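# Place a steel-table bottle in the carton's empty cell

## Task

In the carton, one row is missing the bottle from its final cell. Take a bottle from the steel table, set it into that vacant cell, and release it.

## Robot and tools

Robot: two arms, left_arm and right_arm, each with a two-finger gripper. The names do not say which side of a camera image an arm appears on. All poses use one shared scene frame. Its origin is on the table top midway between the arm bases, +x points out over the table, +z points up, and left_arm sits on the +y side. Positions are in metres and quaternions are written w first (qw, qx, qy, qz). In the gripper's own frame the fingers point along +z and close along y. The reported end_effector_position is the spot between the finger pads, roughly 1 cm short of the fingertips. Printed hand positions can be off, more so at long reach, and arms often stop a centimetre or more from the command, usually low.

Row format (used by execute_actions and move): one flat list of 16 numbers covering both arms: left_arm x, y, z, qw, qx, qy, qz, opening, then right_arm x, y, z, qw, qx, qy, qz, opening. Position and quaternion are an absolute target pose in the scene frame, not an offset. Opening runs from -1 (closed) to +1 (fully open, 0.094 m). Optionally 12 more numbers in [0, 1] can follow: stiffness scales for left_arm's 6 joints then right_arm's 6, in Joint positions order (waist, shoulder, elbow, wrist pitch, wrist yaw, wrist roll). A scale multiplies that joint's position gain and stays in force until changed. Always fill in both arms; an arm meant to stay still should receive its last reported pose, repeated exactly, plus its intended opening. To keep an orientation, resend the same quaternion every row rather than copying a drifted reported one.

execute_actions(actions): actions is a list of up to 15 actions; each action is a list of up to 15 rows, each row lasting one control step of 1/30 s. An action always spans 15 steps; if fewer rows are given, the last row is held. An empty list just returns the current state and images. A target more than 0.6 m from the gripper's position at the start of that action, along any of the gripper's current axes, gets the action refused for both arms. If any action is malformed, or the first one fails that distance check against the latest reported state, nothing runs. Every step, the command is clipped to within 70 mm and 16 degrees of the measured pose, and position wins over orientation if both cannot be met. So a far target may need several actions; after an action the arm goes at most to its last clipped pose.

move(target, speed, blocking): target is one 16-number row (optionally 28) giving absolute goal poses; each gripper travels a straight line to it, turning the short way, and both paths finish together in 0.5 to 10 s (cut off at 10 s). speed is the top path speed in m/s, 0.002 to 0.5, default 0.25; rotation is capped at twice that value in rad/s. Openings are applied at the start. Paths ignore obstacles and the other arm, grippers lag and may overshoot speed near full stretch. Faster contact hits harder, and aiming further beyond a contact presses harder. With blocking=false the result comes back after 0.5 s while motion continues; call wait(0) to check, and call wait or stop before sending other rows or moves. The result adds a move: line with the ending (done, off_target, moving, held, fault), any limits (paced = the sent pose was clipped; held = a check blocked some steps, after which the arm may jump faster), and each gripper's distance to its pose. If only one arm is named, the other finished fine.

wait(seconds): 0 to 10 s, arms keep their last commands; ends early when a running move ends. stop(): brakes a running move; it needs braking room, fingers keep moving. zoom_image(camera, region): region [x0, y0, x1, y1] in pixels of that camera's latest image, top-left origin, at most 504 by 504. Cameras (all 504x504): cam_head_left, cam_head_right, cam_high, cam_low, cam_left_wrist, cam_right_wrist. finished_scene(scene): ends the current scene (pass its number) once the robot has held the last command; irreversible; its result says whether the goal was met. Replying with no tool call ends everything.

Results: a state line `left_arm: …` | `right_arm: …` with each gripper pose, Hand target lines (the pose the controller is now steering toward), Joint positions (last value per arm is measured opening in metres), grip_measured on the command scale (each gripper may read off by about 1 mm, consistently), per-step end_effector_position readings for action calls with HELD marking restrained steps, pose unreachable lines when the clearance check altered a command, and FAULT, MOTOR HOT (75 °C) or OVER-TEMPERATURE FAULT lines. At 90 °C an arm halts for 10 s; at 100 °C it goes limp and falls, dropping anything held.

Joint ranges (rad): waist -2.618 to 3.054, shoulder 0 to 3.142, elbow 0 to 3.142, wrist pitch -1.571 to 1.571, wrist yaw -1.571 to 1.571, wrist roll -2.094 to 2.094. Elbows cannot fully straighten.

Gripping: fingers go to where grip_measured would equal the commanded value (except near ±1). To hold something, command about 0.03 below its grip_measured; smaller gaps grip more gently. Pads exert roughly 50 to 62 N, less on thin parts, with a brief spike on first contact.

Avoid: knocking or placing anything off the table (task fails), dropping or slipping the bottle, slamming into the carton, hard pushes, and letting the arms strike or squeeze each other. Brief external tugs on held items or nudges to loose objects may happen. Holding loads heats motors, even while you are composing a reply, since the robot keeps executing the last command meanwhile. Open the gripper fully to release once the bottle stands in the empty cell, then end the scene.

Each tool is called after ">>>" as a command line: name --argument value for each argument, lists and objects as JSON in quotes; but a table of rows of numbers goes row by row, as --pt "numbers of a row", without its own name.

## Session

>>> execute_actions --actions '[]'

Scene clock: 0.00 s.
left_arm: end_effector_position=(+0.4869, +0.2207, +0.3790) grip_measured=+1.000 end_effector_quat_wxyz=(+0.663, -0.654, +0.364, -0.012) | right_arm: end_effector_position=(+0.6381, -0.3861, +0.3821) grip_measured=+1.000 end_effector_quat_wxyz=(+0.571, +0.030, +0.814, +0.100)
Joint positions: left_arm=[-0.458  2.238  2.495 -0.966 -1.384 -1.781  0.094] | right_arm=[-0.068  2.174  2.467 -0.635 -0.222  0.131  0.094]
Joint velocities: left_arm=[ 0.002 -0.007 -0.022 -0.022  0.051 -0.066  0.   ] | right_arm=[-0.012 -0.007 -0.007  0.022  0.051 -0.081  0.   ]
Motor temperatures (°C, as the motors report them): left_arm=[23 24 23 26 22 25] | right_arm=[24 24 25 26 24 24]
Hand target (left_arm): +0.485, +0.222, +0.378; +0.664, -0.650, +0.369, -0.001
Hand target (right_arm): +0.635, -0.386, +0.391; +0.577, +0.028, +0.810, +0.099
Joint stiffness scale: left_arm=[1. 1. 1. 1. 1. 1.] | right_arm=[1. 1. 1. 1. 1. 1.]

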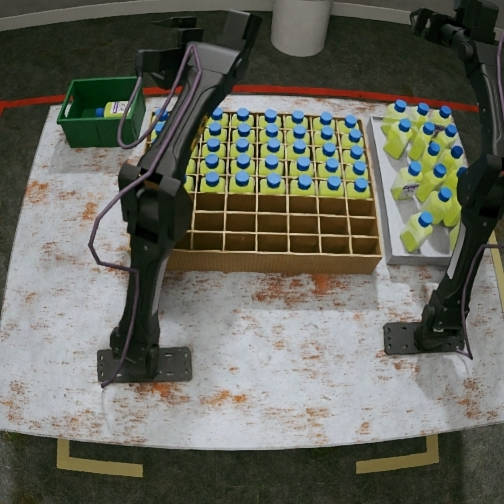

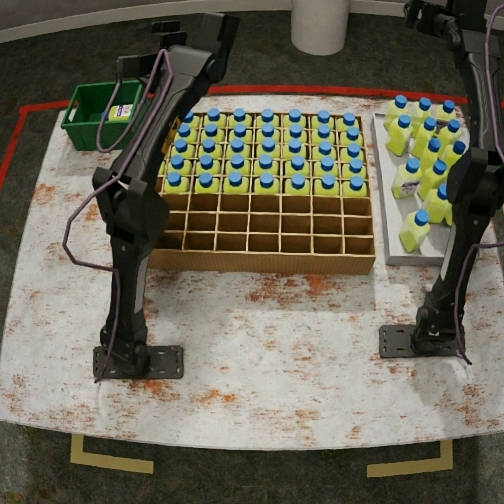

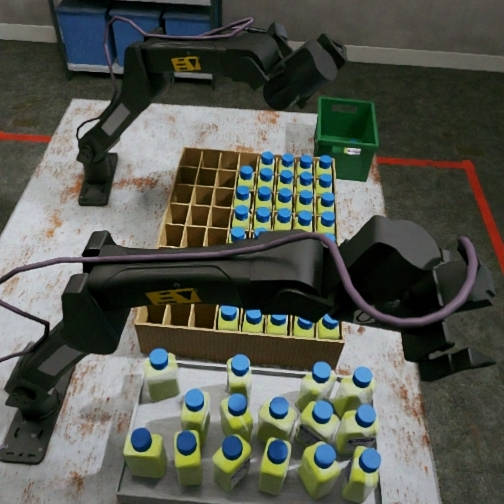

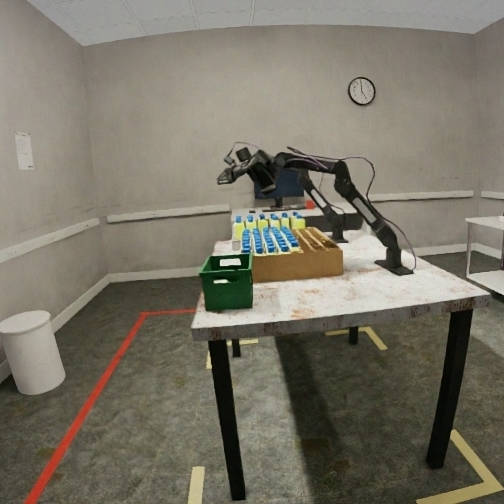

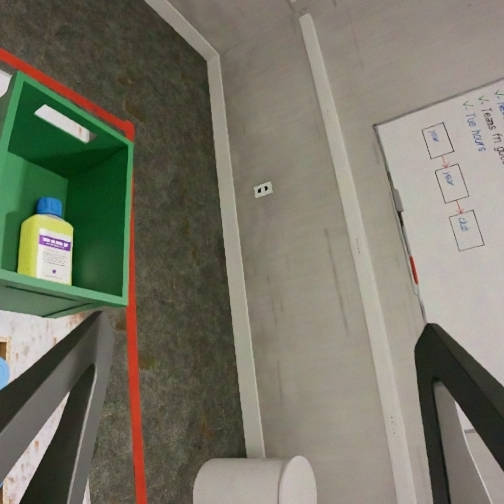

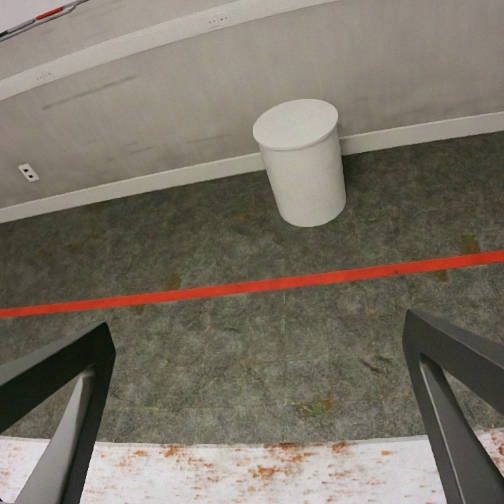

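>>> zoom_image --camera "cam_head_left" --region '[340, 80, 504, 290]'

>>> zoom_image --camera "cam_high" --region '[100, 330, 420, 504]'

>>> zoom_image --camera "cam_high" --region '[140, 130, 380, 260]'

Region (340, 80, 504, 290) of cam_head_left's 504x504 image, scaled by 2.400, with more detail than that image has; it fills the left 394 columns of this view, and the rest is white.

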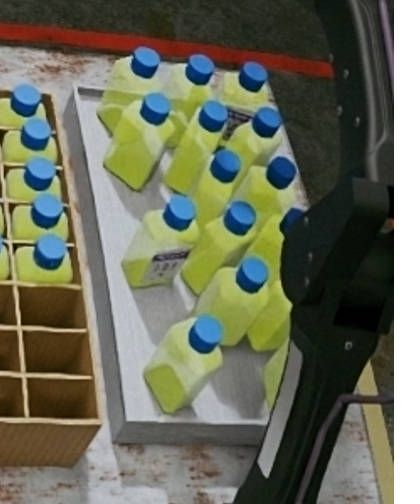

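Region (100, 330, 420, 504) of cam_high's 504x504 image, scaled by 1.575, with more detail than that image has; it fills the top 274 rows of this view, and the rest is white.

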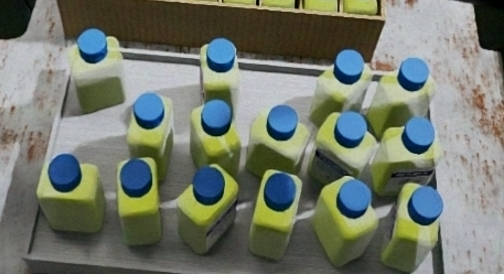

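Region (140, 130, 380, 260) of cam_high's 504x504 image, scaled by 2.100, with more detail than that image has; it fills the top 273 rows of this view, and the rest is white.

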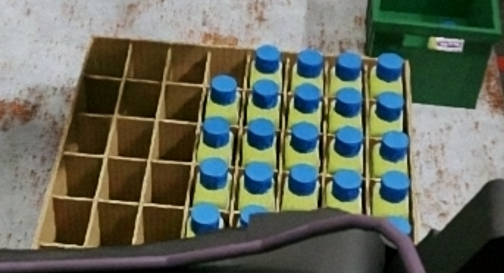

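>>> move --target '[0.30, 0.25, 0.28, 0.2588, 0, 0.9659, 0, 0.3, 0.20, -0.32, 0.26, 0.2588, 0, 0.9659, 0, 0.3]' --speed 0.35

Scene clock: 13.93 s.
left_arm: end_effector_position=(+0.3039, +0.2453, +0.2754) grip_measured=+0.302 end_effector_quat_wxyz=(+0.265, +0.003, +0.964, +0.007) | right_arm: end_effector_position=(+0.2106, -0.3120, +0.2561) grip_measured=+0.302 end_effector_quat_wxyz=(+0.256, +0.004, +0.967, +0.016)
Joint positions: left_arm=[-0.059  1.409  1.62  -1.245 -0.005  0.023  0.061] | right_arm=[ 0.462  0.962  1.3   -1.421  0.182  0.394  0.061]
Joint velocities: left_arm=[-0.017 -0.007 -0.002 -0.066 -0.051  0.022 -0.   ] | right_arm=[ 0.002  0.002 -0.012 -0.022  0.051  0.037  0.   ]
Motor temperatures (°C, as the motors report them): left_arm=[23 27 23 27 22 25] | right_arm=[24 28 26 29 24 24]
Hand target (left_arm): +0.303, +0.248, +0.276; +0.259, +0.003, +0.966, +0.006
Hand target (right_arm): +0.204, -0.317, +0.254; +0.255, +0.006, +0.967, +0.008
Off the commanded pose (left_arm): 0.008 m, 1 deg.
Off the commanded pose (right_arm): 0.014 m, 2 deg.
Joint stiffness scale: left_arm=[1. 1. 1. 1. 1. 1.] | right_arm=[1. 1. 1. 1. 1. 1.]
move: off_target (right_arm)

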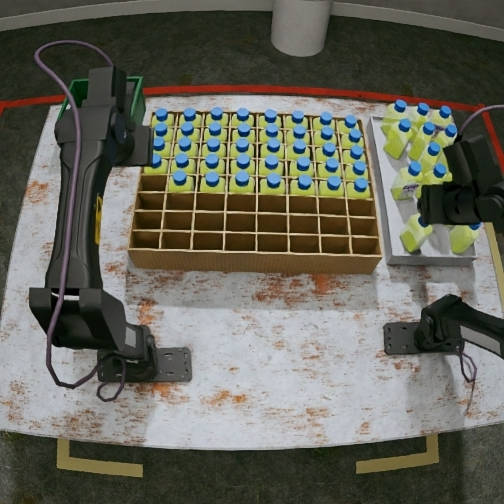

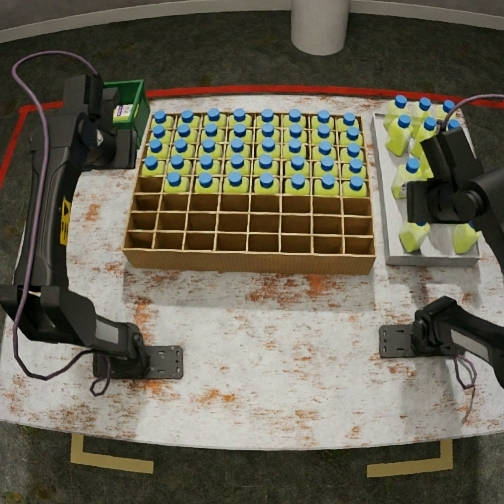

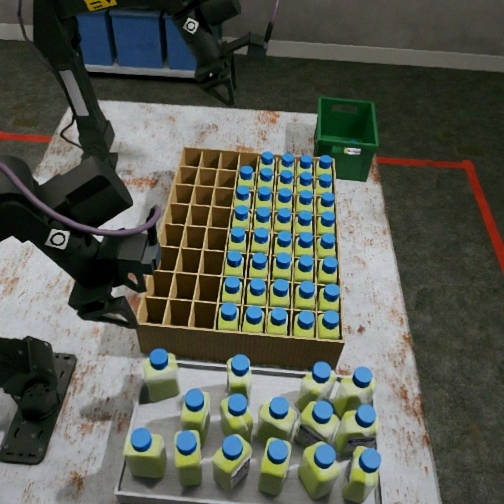

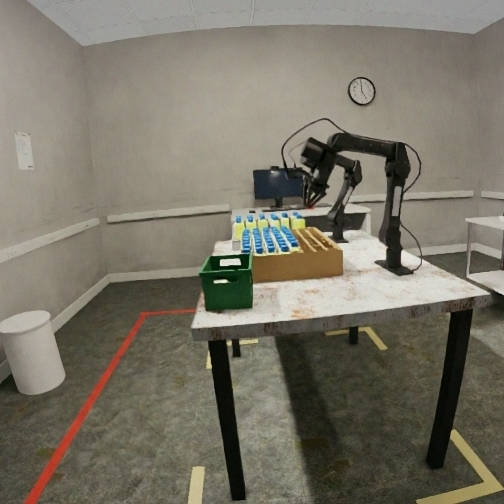

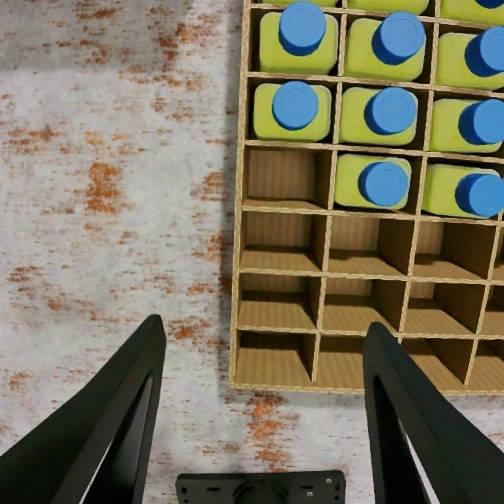

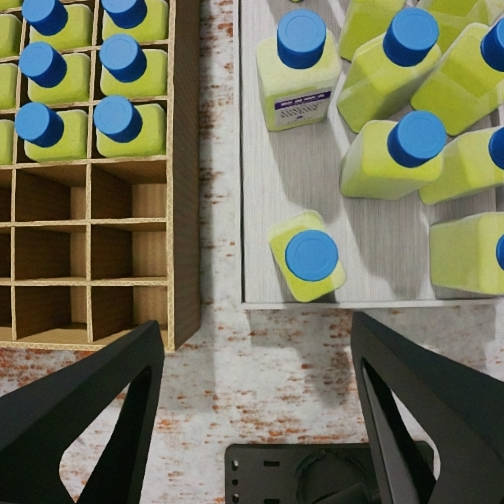

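>>> zoom_image --camera "cam_right_wrist" --region '[230, 180, 400, 330]'

>>> zoom_image --camera "cam_left_wrist" --region '[220, 70, 440, 290]'

Region (230, 180, 400, 330) of cam_right_wrist's 504x504 image, scaled by 2.965, with more detail than that image has; it fills the top 445 rows of this view, and the rest is white.

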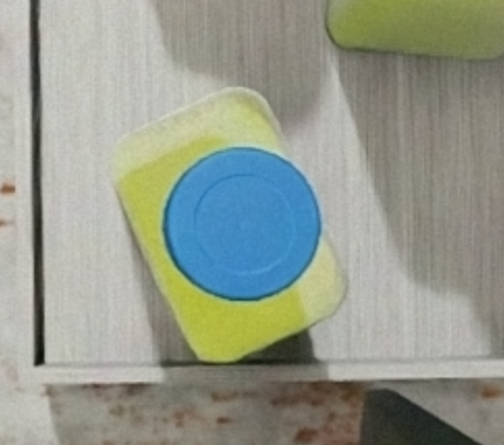

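Region (220, 70, 440, 290) of cam_left_wrist's 504x504 image, scaled by 2.291, with more detail than that image has.

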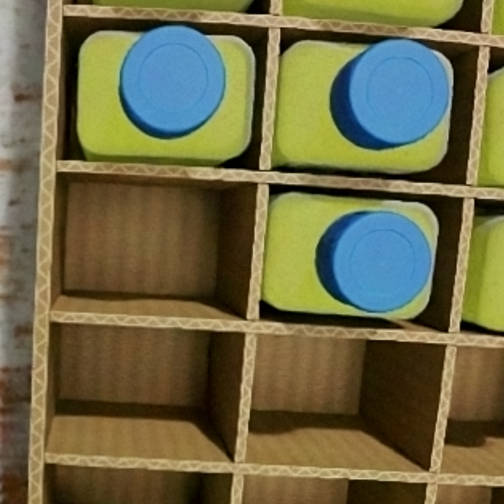

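>>> move --target '[0.10, 0.16, 0.27, 0.2514, 0.2296, 0.9382, -0.0615, 0.3, 0.232, -0.346, 0.19, 0.2588, 0, 0.9659, 0, 0.3]' --speed 0.25

Scene clock: 20.40 s.
left_arm: end_effector_position=(+0.1068, +0.1562, +0.2735) grip_measured=+0.302 end_effector_quat_wxyz=(+0.265, +0.227, +0.934, -0.076) | right_arm: end_effector_position=(+0.2346, -0.3461, +0.1875) grip_measured=+0.302 end_effector_quat_wxyz=(+0.246, -0.001, +0.969, -0.009)
Joint positions: left_arm=[-0.687  0.826  1.334 -1.522 -0.05  -0.122  0.061] | right_arm=[ 0.193  0.915  0.991 -1.158  0.094  0.136  0.061]
Joint velocities: left_arm=[ 0.017  0.002  0.002 -0.022 -0.037 -0.007  0.001] | right_arm=[ 0.007 -0.012  0.007  0.007  0.007 -0.007 -0.   ]
Motor temperatures (°C, as the motors report them): left_arm=[23 26 24 27 22 25] | right_arm=[24 27 26 28 24 24]
Hand target (left_arm): +0.102, +0.160, +0.267; +0.254, +0.228, +0.937, -0.069
Hand target (right_arm): +0.234, -0.346, +0.191; +0.261, -0.001, +0.965, -0.004
Off the commanded pose (left_arm): 0.009 m, 2 deg.
Off the commanded pose (right_arm): 0.004 m, 2 deg.
Joint stiffness scale: left_arm=[1. 1. 1. 1. 1. 1.] | right_arm=[1. 1. 1. 1. 1. 1.]
move: done

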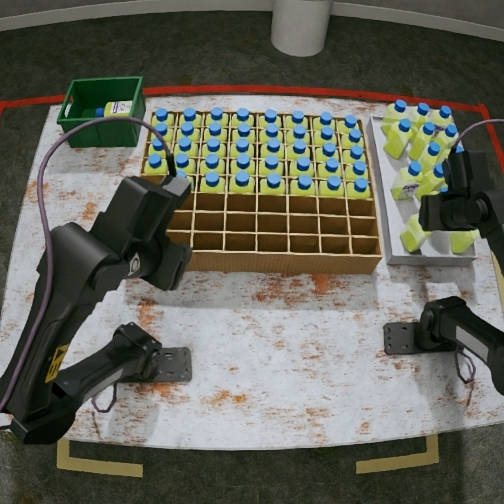

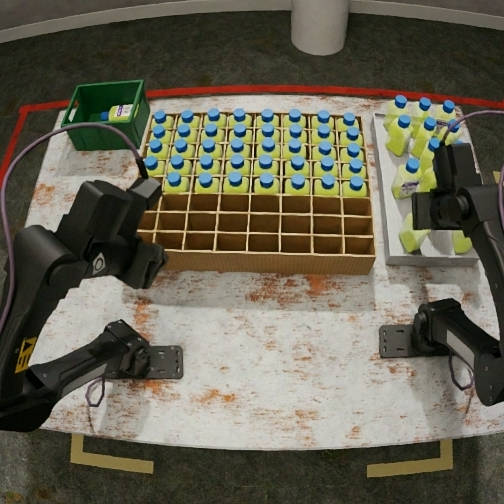

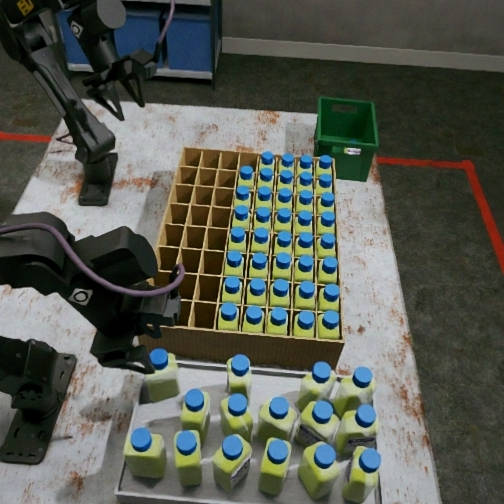

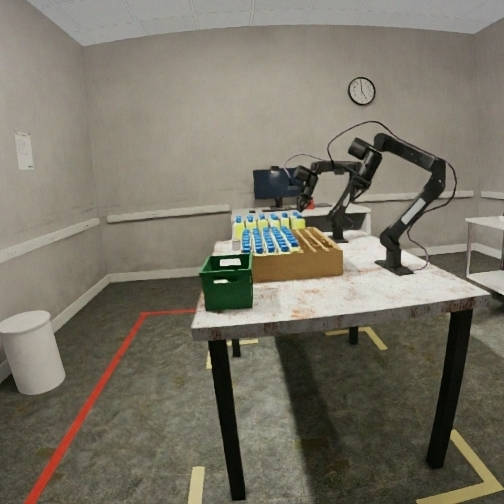

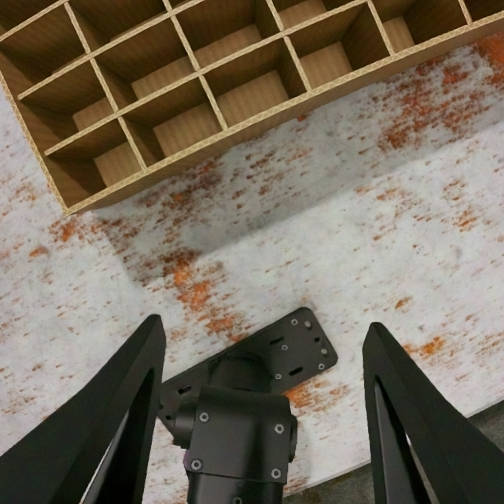

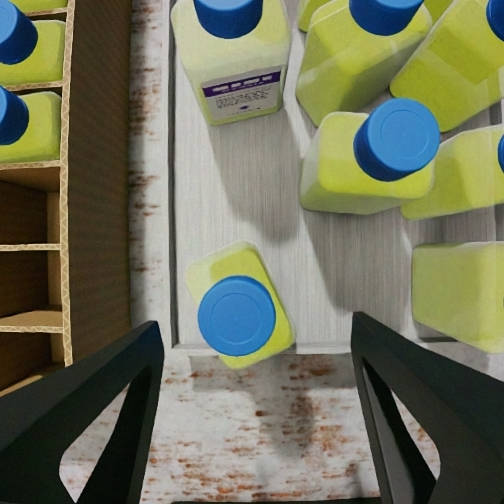

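>>> zoom_image --camera "cam_right_wrist" --region '[150, 220, 370, 400]'

Region (150, 220, 370, 400) of cam_right_wrist's 504x504 image, scaled by 2.291, with more detail than that image has; it fills the top 412 rows of this view, and the rest is white.

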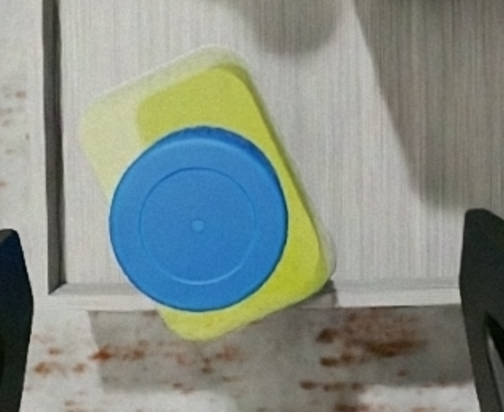

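>>> move --target '[0.10, 0.16, 0.27, 0.2514, 0.2296, 0.9382, -0.0615, 0.3, 0.230, -0.339, 0.141, 0.2588, 0, 0.9659, 0, 0.3]' --speed 0.1

Scene clock: 23.20 s.
left_arm: end_effector_position=(+0.1029, +0.1581, +0.2710) grip_measured=+0.302 end_effector_quat_wxyz=(+0.258, +0.228, +0.936, -0.068) | right_arm: end_effector_position=(+0.2302, -0.3392, +0.1382) grip_measured=+0.302 end_effector_quat_wxyz=(+0.243, -0.001, +0.970, -0.001)
Joint positions: left_arm=[-0.728  0.826  1.334 -1.544 -0.081 -0.154  0.061] | right_arm=[ 0.228  0.858  0.774 -1.006  0.093  0.173  0.061]
Joint velocities: left_arm=[ 0.002 -0.027 -0.017 -0.007 -0.139  0.007 -0.   ] | right_arm=[ 0.002  0.002  0.002  0.022 -0.022  0.095 -0.   ]
Motor temperatures (°C, as the motors report them): left_arm=[23 26 24 27 22 25] | right_arm=[24 26 26 28 24 24]
Hand target (left_arm): +0.100, +0.160, +0.270; +0.252, +0.230, +0.938, -0.062
Hand target (right_arm): +0.231, -0.339, +0.141; +0.258, -0.000, +0.966, +0.001
Off the commanded pose (left_arm): 0.004 m, 1 deg.
Off the commanded pose (right_arm): 0.003 m, 2 deg.
Joint stiffness scale: left_arm=[1. 1. 1. 1. 1. 1.] | right_arm=[1. 1. 1. 1. 1. 1.]
move: done

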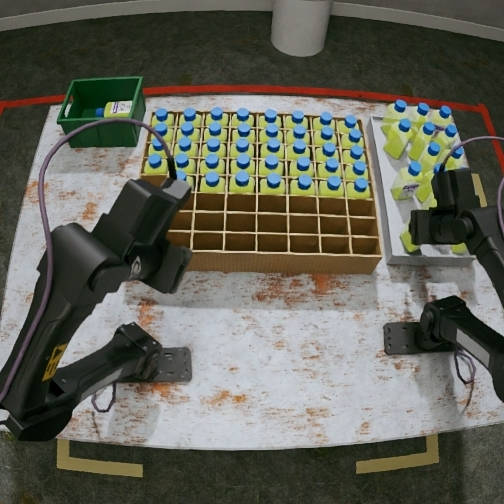

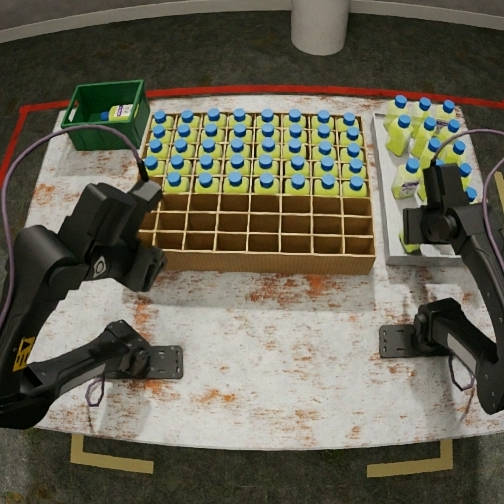

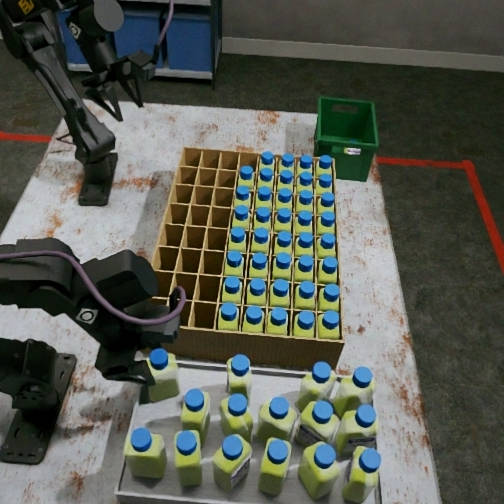

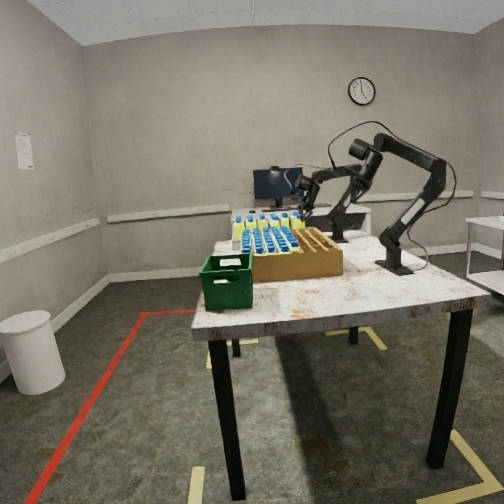

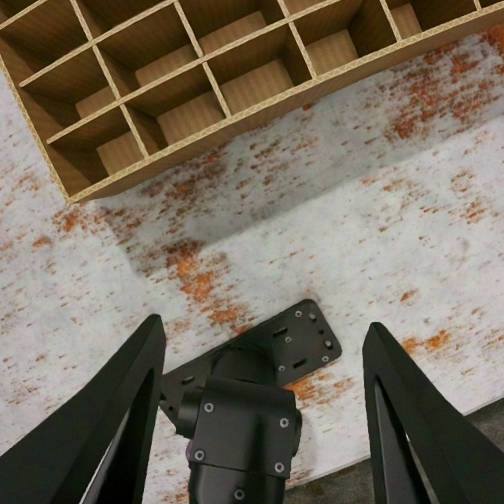

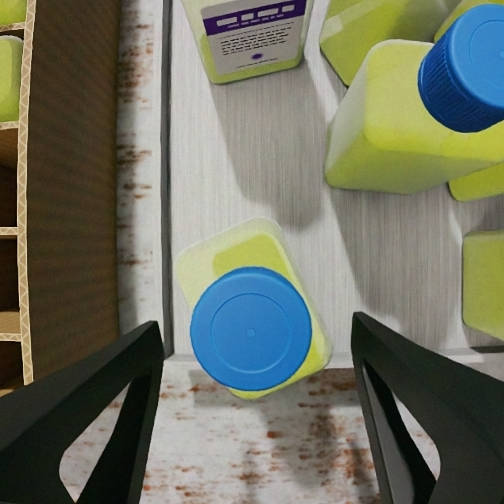

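>>> execute_actions --actions '[[[0.10, 0.16, 0.27, 0.2514, 0.2296, 0.9382, -0.0615, 0.3, 0.238, -0.338, 0.145, 0.2588, 0, 0.9659, 0, 0.3]], [[0.10, 0.16, 0.27, 0.2514, 0.2296, 0.9382, -0.0615, 0.3, 0.238, -0.338, 0.145, 0.2588, 0, 0.9659, 0, -0.38]], [[0.10, 0.16, 0.27, 0.2514, 0.2296, 0.9382, -0.0615, 0.3, 0.238, -0.338, 0.145, 0.2588, 0, 0.9659, 0, -0.38]]]'

Scene clock: 25.67 s.
left_arm: end_effector_position=(+0.1029, +0.1587, +0.2708) grip_measured=+0.302 end_effector_quat_wxyz=(+0.258, +0.226, +0.937, -0.067) | right_arm: end_effector_position=(+0.2352, -0.3363, +0.1423) grip_measured=-0.250 end_effector_quat_wxyz=(+0.254, -0.001, +0.967, +0.006)
Joint positions: left_arm=[-0.728  0.826  1.334 -1.545 -0.084 -0.157  0.061] | right_arm=[ 0.229  0.858  0.779 -0.985  0.084  0.174  0.035]
Joint velocities: left_arm=[-0.027  0.007  0.002 -0.007  0.007 -0.081  0.001] | right_arm=[-0.027  0.002  0.002 -0.022  0.022 -0.007 -0.   ]
Motor temperatures (°C, as the motors report them): left_arm=[23 25 24 27 22 25] | right_arm=[24 26 26 28 24 24]
Hand target (left_arm): +0.100, +0.160, +0.270; +0.251, +0.230, +0.938, -0.062
Hand target (right_arm): +0.238, -0.338, +0.145; +0.259, -0.000, +0.966, +0.000
Off the commanded pose (left_arm): 0.003 m, 1 deg.
Off the commanded pose (right_arm): 0.004 m, 1 deg.
Joint stiffness scale: left_arm=[1. 1. 1. 1. 1. 1.] | right_arm=[1. 1. 1. 1. 1. 1.]
Step readings (end_effector_position; steps 1 to 15: 1st action; 16 to 30: 2nd action; 31 to 45: 3rd action):
0: left_arm (+0.1029, +0.1582, +0.2710) | right_arm (+0.2305, -0.3391, +0.1383)
1: left_arm (+0.1029, +0.1583, +0.2710) | right_arm (+0.2307, -0.3391, +0.1384)
2: left_arm (+0.1029, +0.1584, +0.2709) | right_arm (+0.2309, -0.3391, +0.1385)
4: left_arm (+0.1029, +0.1586, +0.2709) | right_arm (+0.2315, -0.3389, +0.1389)
8: left_arm (+0.1029, +0.1586, +0.2709) | right_arm (+0.2320, -0.3388, +0.1391)
15: left_arm (+0.1029, +0.1587, +0.2708) | right_arm (+0.2323, -0.3388, +0.1393)
16: left_arm (+0.1029, +0.1587, +0.2708) | right_arm (+0.2323, -0.3388, +0.1393)
17: left_arm (+0.1029, +0.1587, +0.2708) | right_arm (+0.2323, -0.3390, +0.1393)
19: left_arm (+0.1029, +0.1587, +0.2708) | right_arm (+0.2353, -0.3363, +0.1424)
23: left_arm (+0.1029, +0.1587, +0.2708) | right_arm (+0.2352, -0.3363, +0.1423)
30: left_arm (+0.1029, +0.1587, +0.2708) | right_arm (+0.2352, -0.3363, +0.1423)
31: left_arm (+0.1029, +0.1587, +0.2708) | right_arm (+0.2352, -0.3363, +0.1423)
32: left_arm (+0.1029, +0.1587, +0.2708) | right_arm (+0.2352, -0.3363, +0.1423)
34: left_arm (+0.1029, +0.1587, +0.2708) | right_arm (+0.2352, -0.3363, +0.1423)
38: left_arm (+0.1029, +0.1587, +0.2708) | right_arm (+0.2352, -0.3363, +0.1423)
45: end_effector_position above

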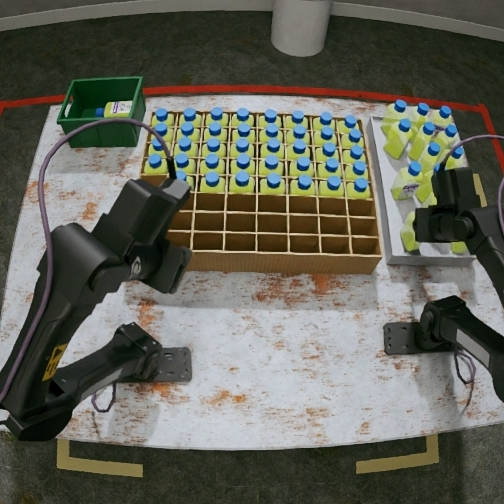

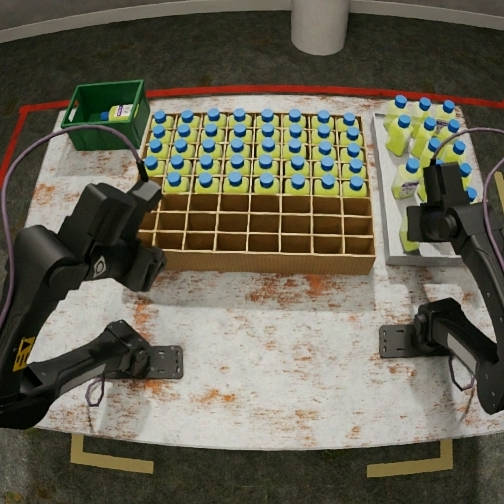

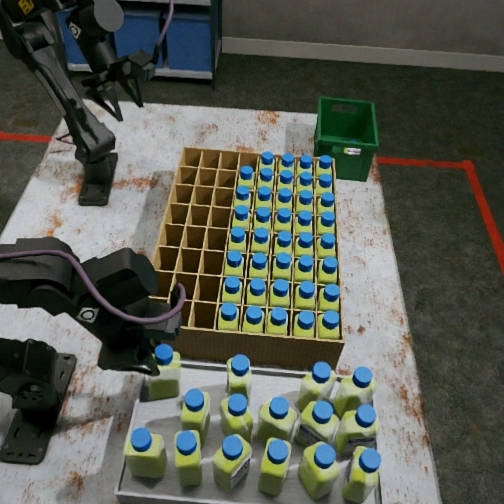

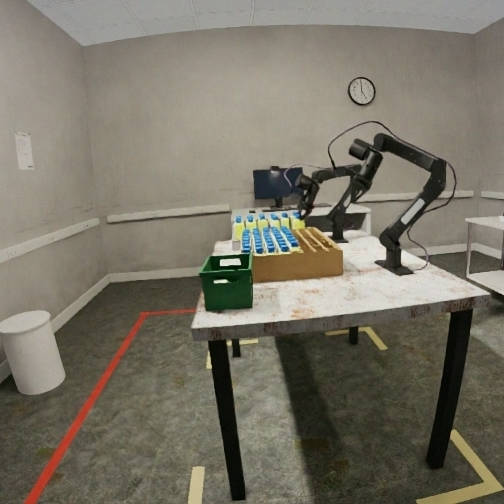

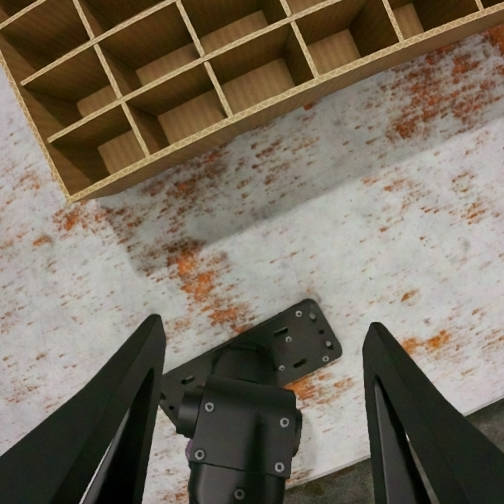

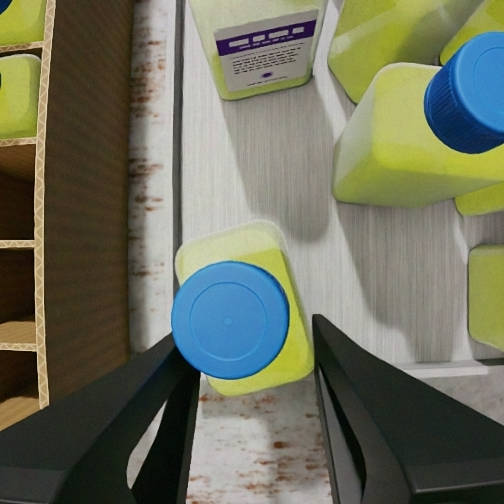

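>>> execute_actions --actions '[[[0.10, 0.16, 0.27, 0.2514, 0.2296, 0.9382, -0.0615, 0.3, 0.238, -0.338, 0.146, 0.2588, 0, 0.9659, 0, 0.3]], [[0.10, 0.16, 0.27, 0.2514, 0.2296, 0.9382, -0.0615, 0.3, 0.240, -0.334, 0.156, 0.2588, 0, 0.9659, 0, 0.3]]]'

Scene clock: 27.47 s.
left_arm: end_effector_position=(+0.1029, +0.1588, +0.2708) grip_measured=+0.302 end_effector_quat_wxyz=(+0.258, +0.226, +0.937, -0.066) | right_arm: end_effector_position=(+0.2379, -0.3334, +0.1510) grip_measured=+0.299 end_effector_quat_wxyz=(+0.260, -0.001, +0.965, +0.007)
Joint positions: left_arm=[-0.728  0.826  1.334 -1.545 -0.084 -0.157  0.061] | right_arm=[ 0.25   0.865  0.81  -0.997  0.096  0.19   0.061]
Joint velocities: left_arm=[-0.007 -0.002 -0.032  0.022 -0.007  0.051  0.001] | right_arm=[ 0.017 -0.007  0.012 -0.022 -0.022  0.037  0.002]
Motor temperatures (°C, as the motors report them): left_arm=[23 25 24 27 22 25] | right_arm=[24 26 26 28 24 24]
Hand target (left_arm): +0.100, +0.160, +0.270; +0.251, +0.230, +0.938, -0.062
Hand target (right_arm): +0.240, -0.334, +0.156; +0.259, -0.000, +0.966, +0.001
Off the commanded pose (left_arm): 0.003 m, 1 deg.
Off the commanded pose (right_arm): 0.005 m, 1 deg.
Joint stiffness scale: left_arm=[1. 1. 1. 1. 1. 1.] | right_arm=[1. 1. 1. 1. 1. 1.]
Step readings (end_effector_position; steps 1 to 15: 1st action; 16 to 30: 2nd action):
0: left_arm (+0.1029, +0.1587, +0.2708) | right_arm (+0.2352, -0.3363, +0.1423)
1: left_arm (+0.1029, +0.1588, +0.2708) | right_arm (+0.2352, -0.3363, +0.1423)
2: left_arm (+0.1029, +0.1588, +0.2708) | right_arm (+0.2352, -0.3364, +0.1423)
4: left_arm (+0.1029, +0.1588, +0.2708) | right_arm (+0.2352, -0.3366, +0.1423)
8: left_arm (+0.1029, +0.1588, +0.2708) | right_arm (+0.2352, -0.3366, +0.1423)
15: left_arm (+0.1029, +0.1588, +0.2708) | right_arm (+0.2352, -0.3366, +0.1423)
16: left_arm (+0.1029, +0.1588, +0.2708) | right_arm (+0.2350, -0.3363, +0.1430)
17: left_arm (+0.1029, +0.1588, +0.2708) | right_arm (+0.2351, -0.3351, +0.1445)
19: left_arm (+0.1029, +0.1588, +0.2708) | right_arm (+0.2369, -0.3332, +0.1484)
23: left_arm (+0.1029, +0.1588, +0.2708) | right_arm (+0.2382, -0.3329, +0.1512)
30: end_effector_position above

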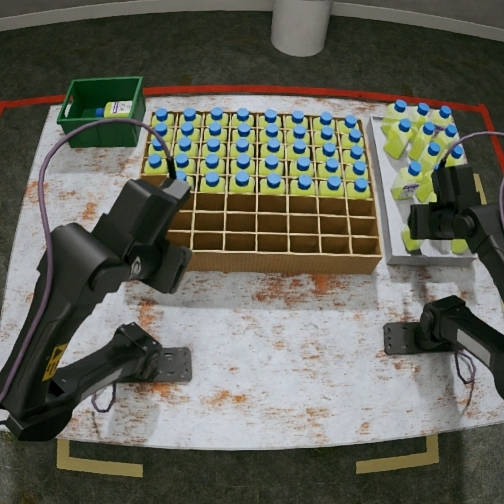

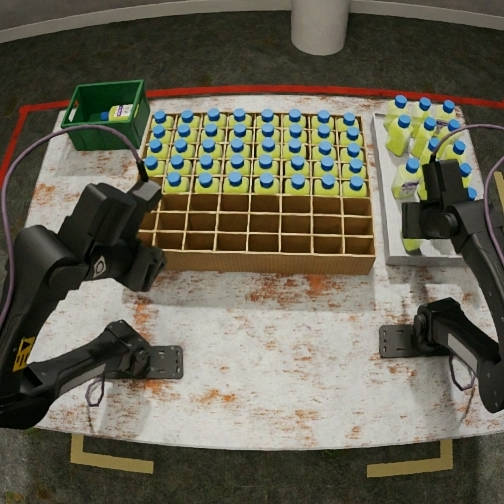

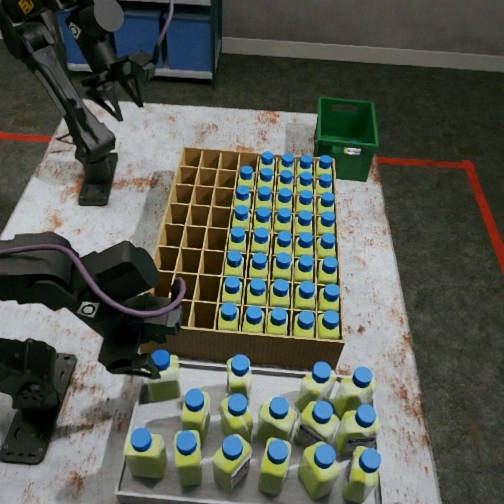

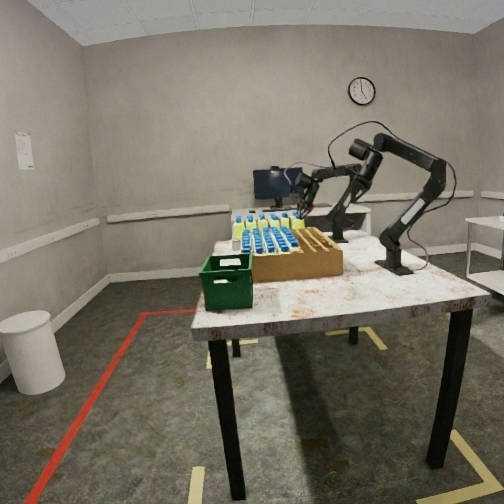

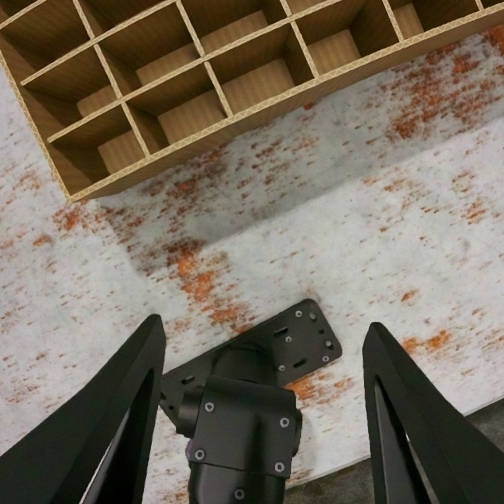

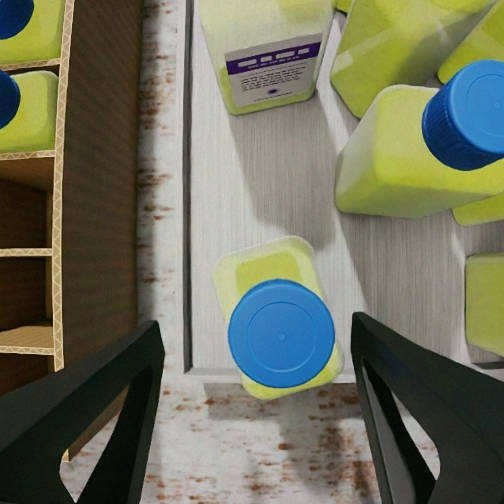

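>>> execute_actions --actions '[[[0.10, 0.16, 0.27, 0.2514, 0.2296, 0.9382, -0.0615, 0.3, 0.240, -0.343, 0.148, 0.2588, 0, 0.9659, 0, 0.3]], [[0.10, 0.16, 0.27, 0.2514, 0.2296, 0.9382, -0.0615, 0.3, 0.240, -0.343, 0.148, 0.2588, 0, 0.9659, 0, -0.38]]]'

Scene clock: 29.43 s.
left_arm: end_effector_position=(+0.1029, +0.1588, +0.2708) grip_measured=+0.302 end_effector_quat_wxyz=(+0.258, +0.226, +0.937, -0.066) | right_arm: end_effector_position=(+0.2390, -0.3428, +0.1508) grip_measured=-0.377 end_effector_quat_wxyz=(+0.260, +0.000, +0.966, -0.002)
Joint positions: left_arm=[-0.728  0.826  1.334 -1.545 -0.084 -0.157  0.061] | right_arm=[ 0.2    0.865  0.81  -0.997  0.089  0.147  0.029]
Joint velocities: left_arm=[-0.022  0.002  0.002  0.007  0.022 -0.007 -0.   ] | right_arm=[-0.007 -0.007  0.012 -0.022 -0.022  0.022 -0.   ]
Motor temperatures (°C, as the motors report them): left_arm=[23 25 24 27 22 25] | right_arm=[24 26 26 28 24 24]
Hand target (left_arm): +0.100, +0.160, +0.270; +0.251, +0.230, +0.938, -0.062
Hand target (right_arm): +0.240, -0.343, +0.148; +0.259, +0.000, +0.966, -0.000
Off the commanded pose (left_arm): 0.003 m, 1 deg.
Off the commanded pose (right_arm): 0.003 m, 0 deg.
Joint stiffness scale: left_arm=[1. 1. 1. 1. 1. 1.] | right_arm=[1. 1. 1. 1. 1. 1.]
Step readings (end_effector_position; steps 1 to 15: 1st action; 16 to 30: 2nd action):
0: left_arm (+0.1029, +0.1588, +0.2708) | right_arm (+0.2378, -0.3335, +0.1509)
1: left_arm (+0.1029, +0.1588, +0.2708) | right_arm (+0.2380, -0.3347, +0.1509)
2: left_arm (+0.1029, +0.1588, +0.2708) | right_arm (+0.2384, -0.3380, +0.1509)
4: left_arm (+0.1029, +0.1588, +0.2708) | right_arm (+0.2389, -0.3422, +0.1509)
8: left_arm (+0.1029, +0.1588, +0.2708) | right_arm (+0.2390, -0.3433, +0.1509)
15: left_arm (+0.1029, +0.1588, +0.2708) | right_arm (+0.2390, -0.3432, +0.1509)
16: left_arm (+0.1029, +0.1588, +0.2708) | right_arm (+0.2390, -0.3433, +0.1509)
17: left_arm (+0.1029, +0.1588, +0.2708) | right_arm (+0.2390, -0.3432, +0.1508)
19: left_arm (+0.1029, +0.1588, +0.2708) | right_arm (+0.2390, -0.3430, +0.1508)
23: left_arm (+0.1029, +0.1588, +0.2708) | right_arm (+0.2390, -0.3428, +0.1508)
30: end_effector_position above

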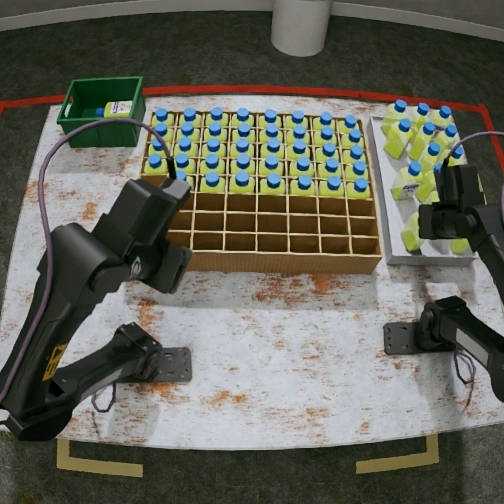

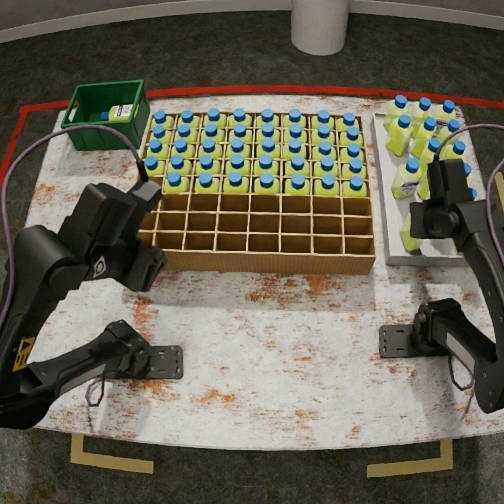

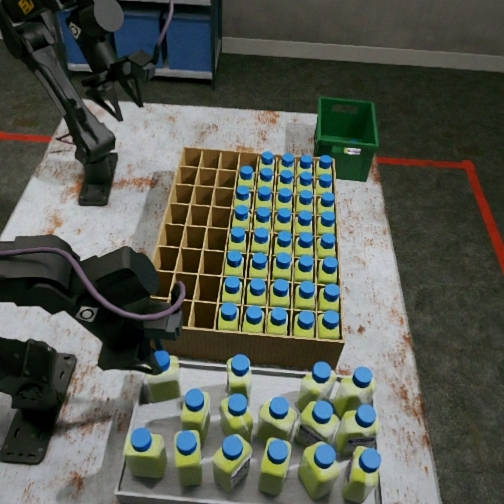

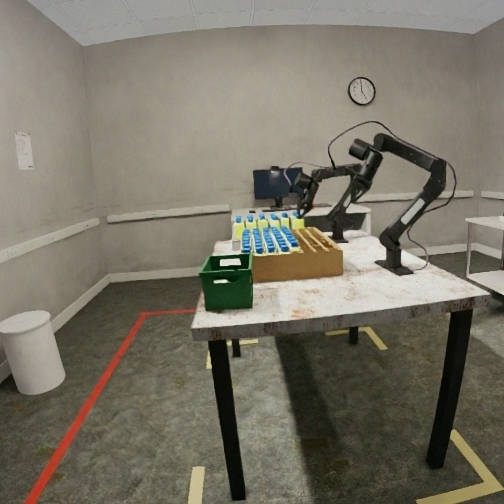

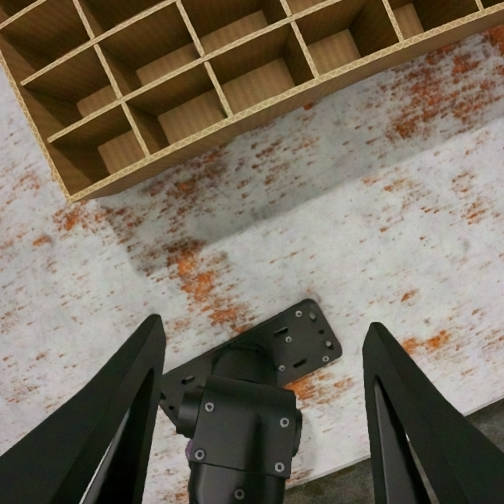

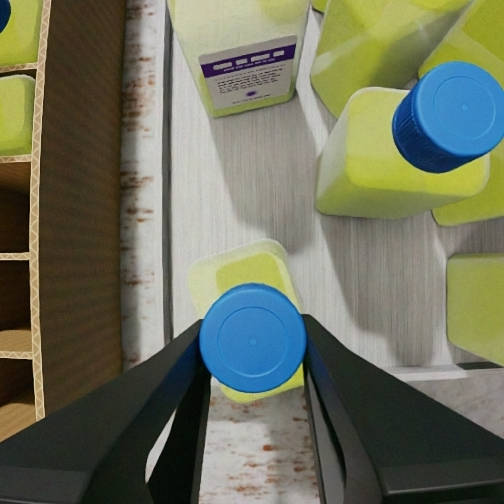

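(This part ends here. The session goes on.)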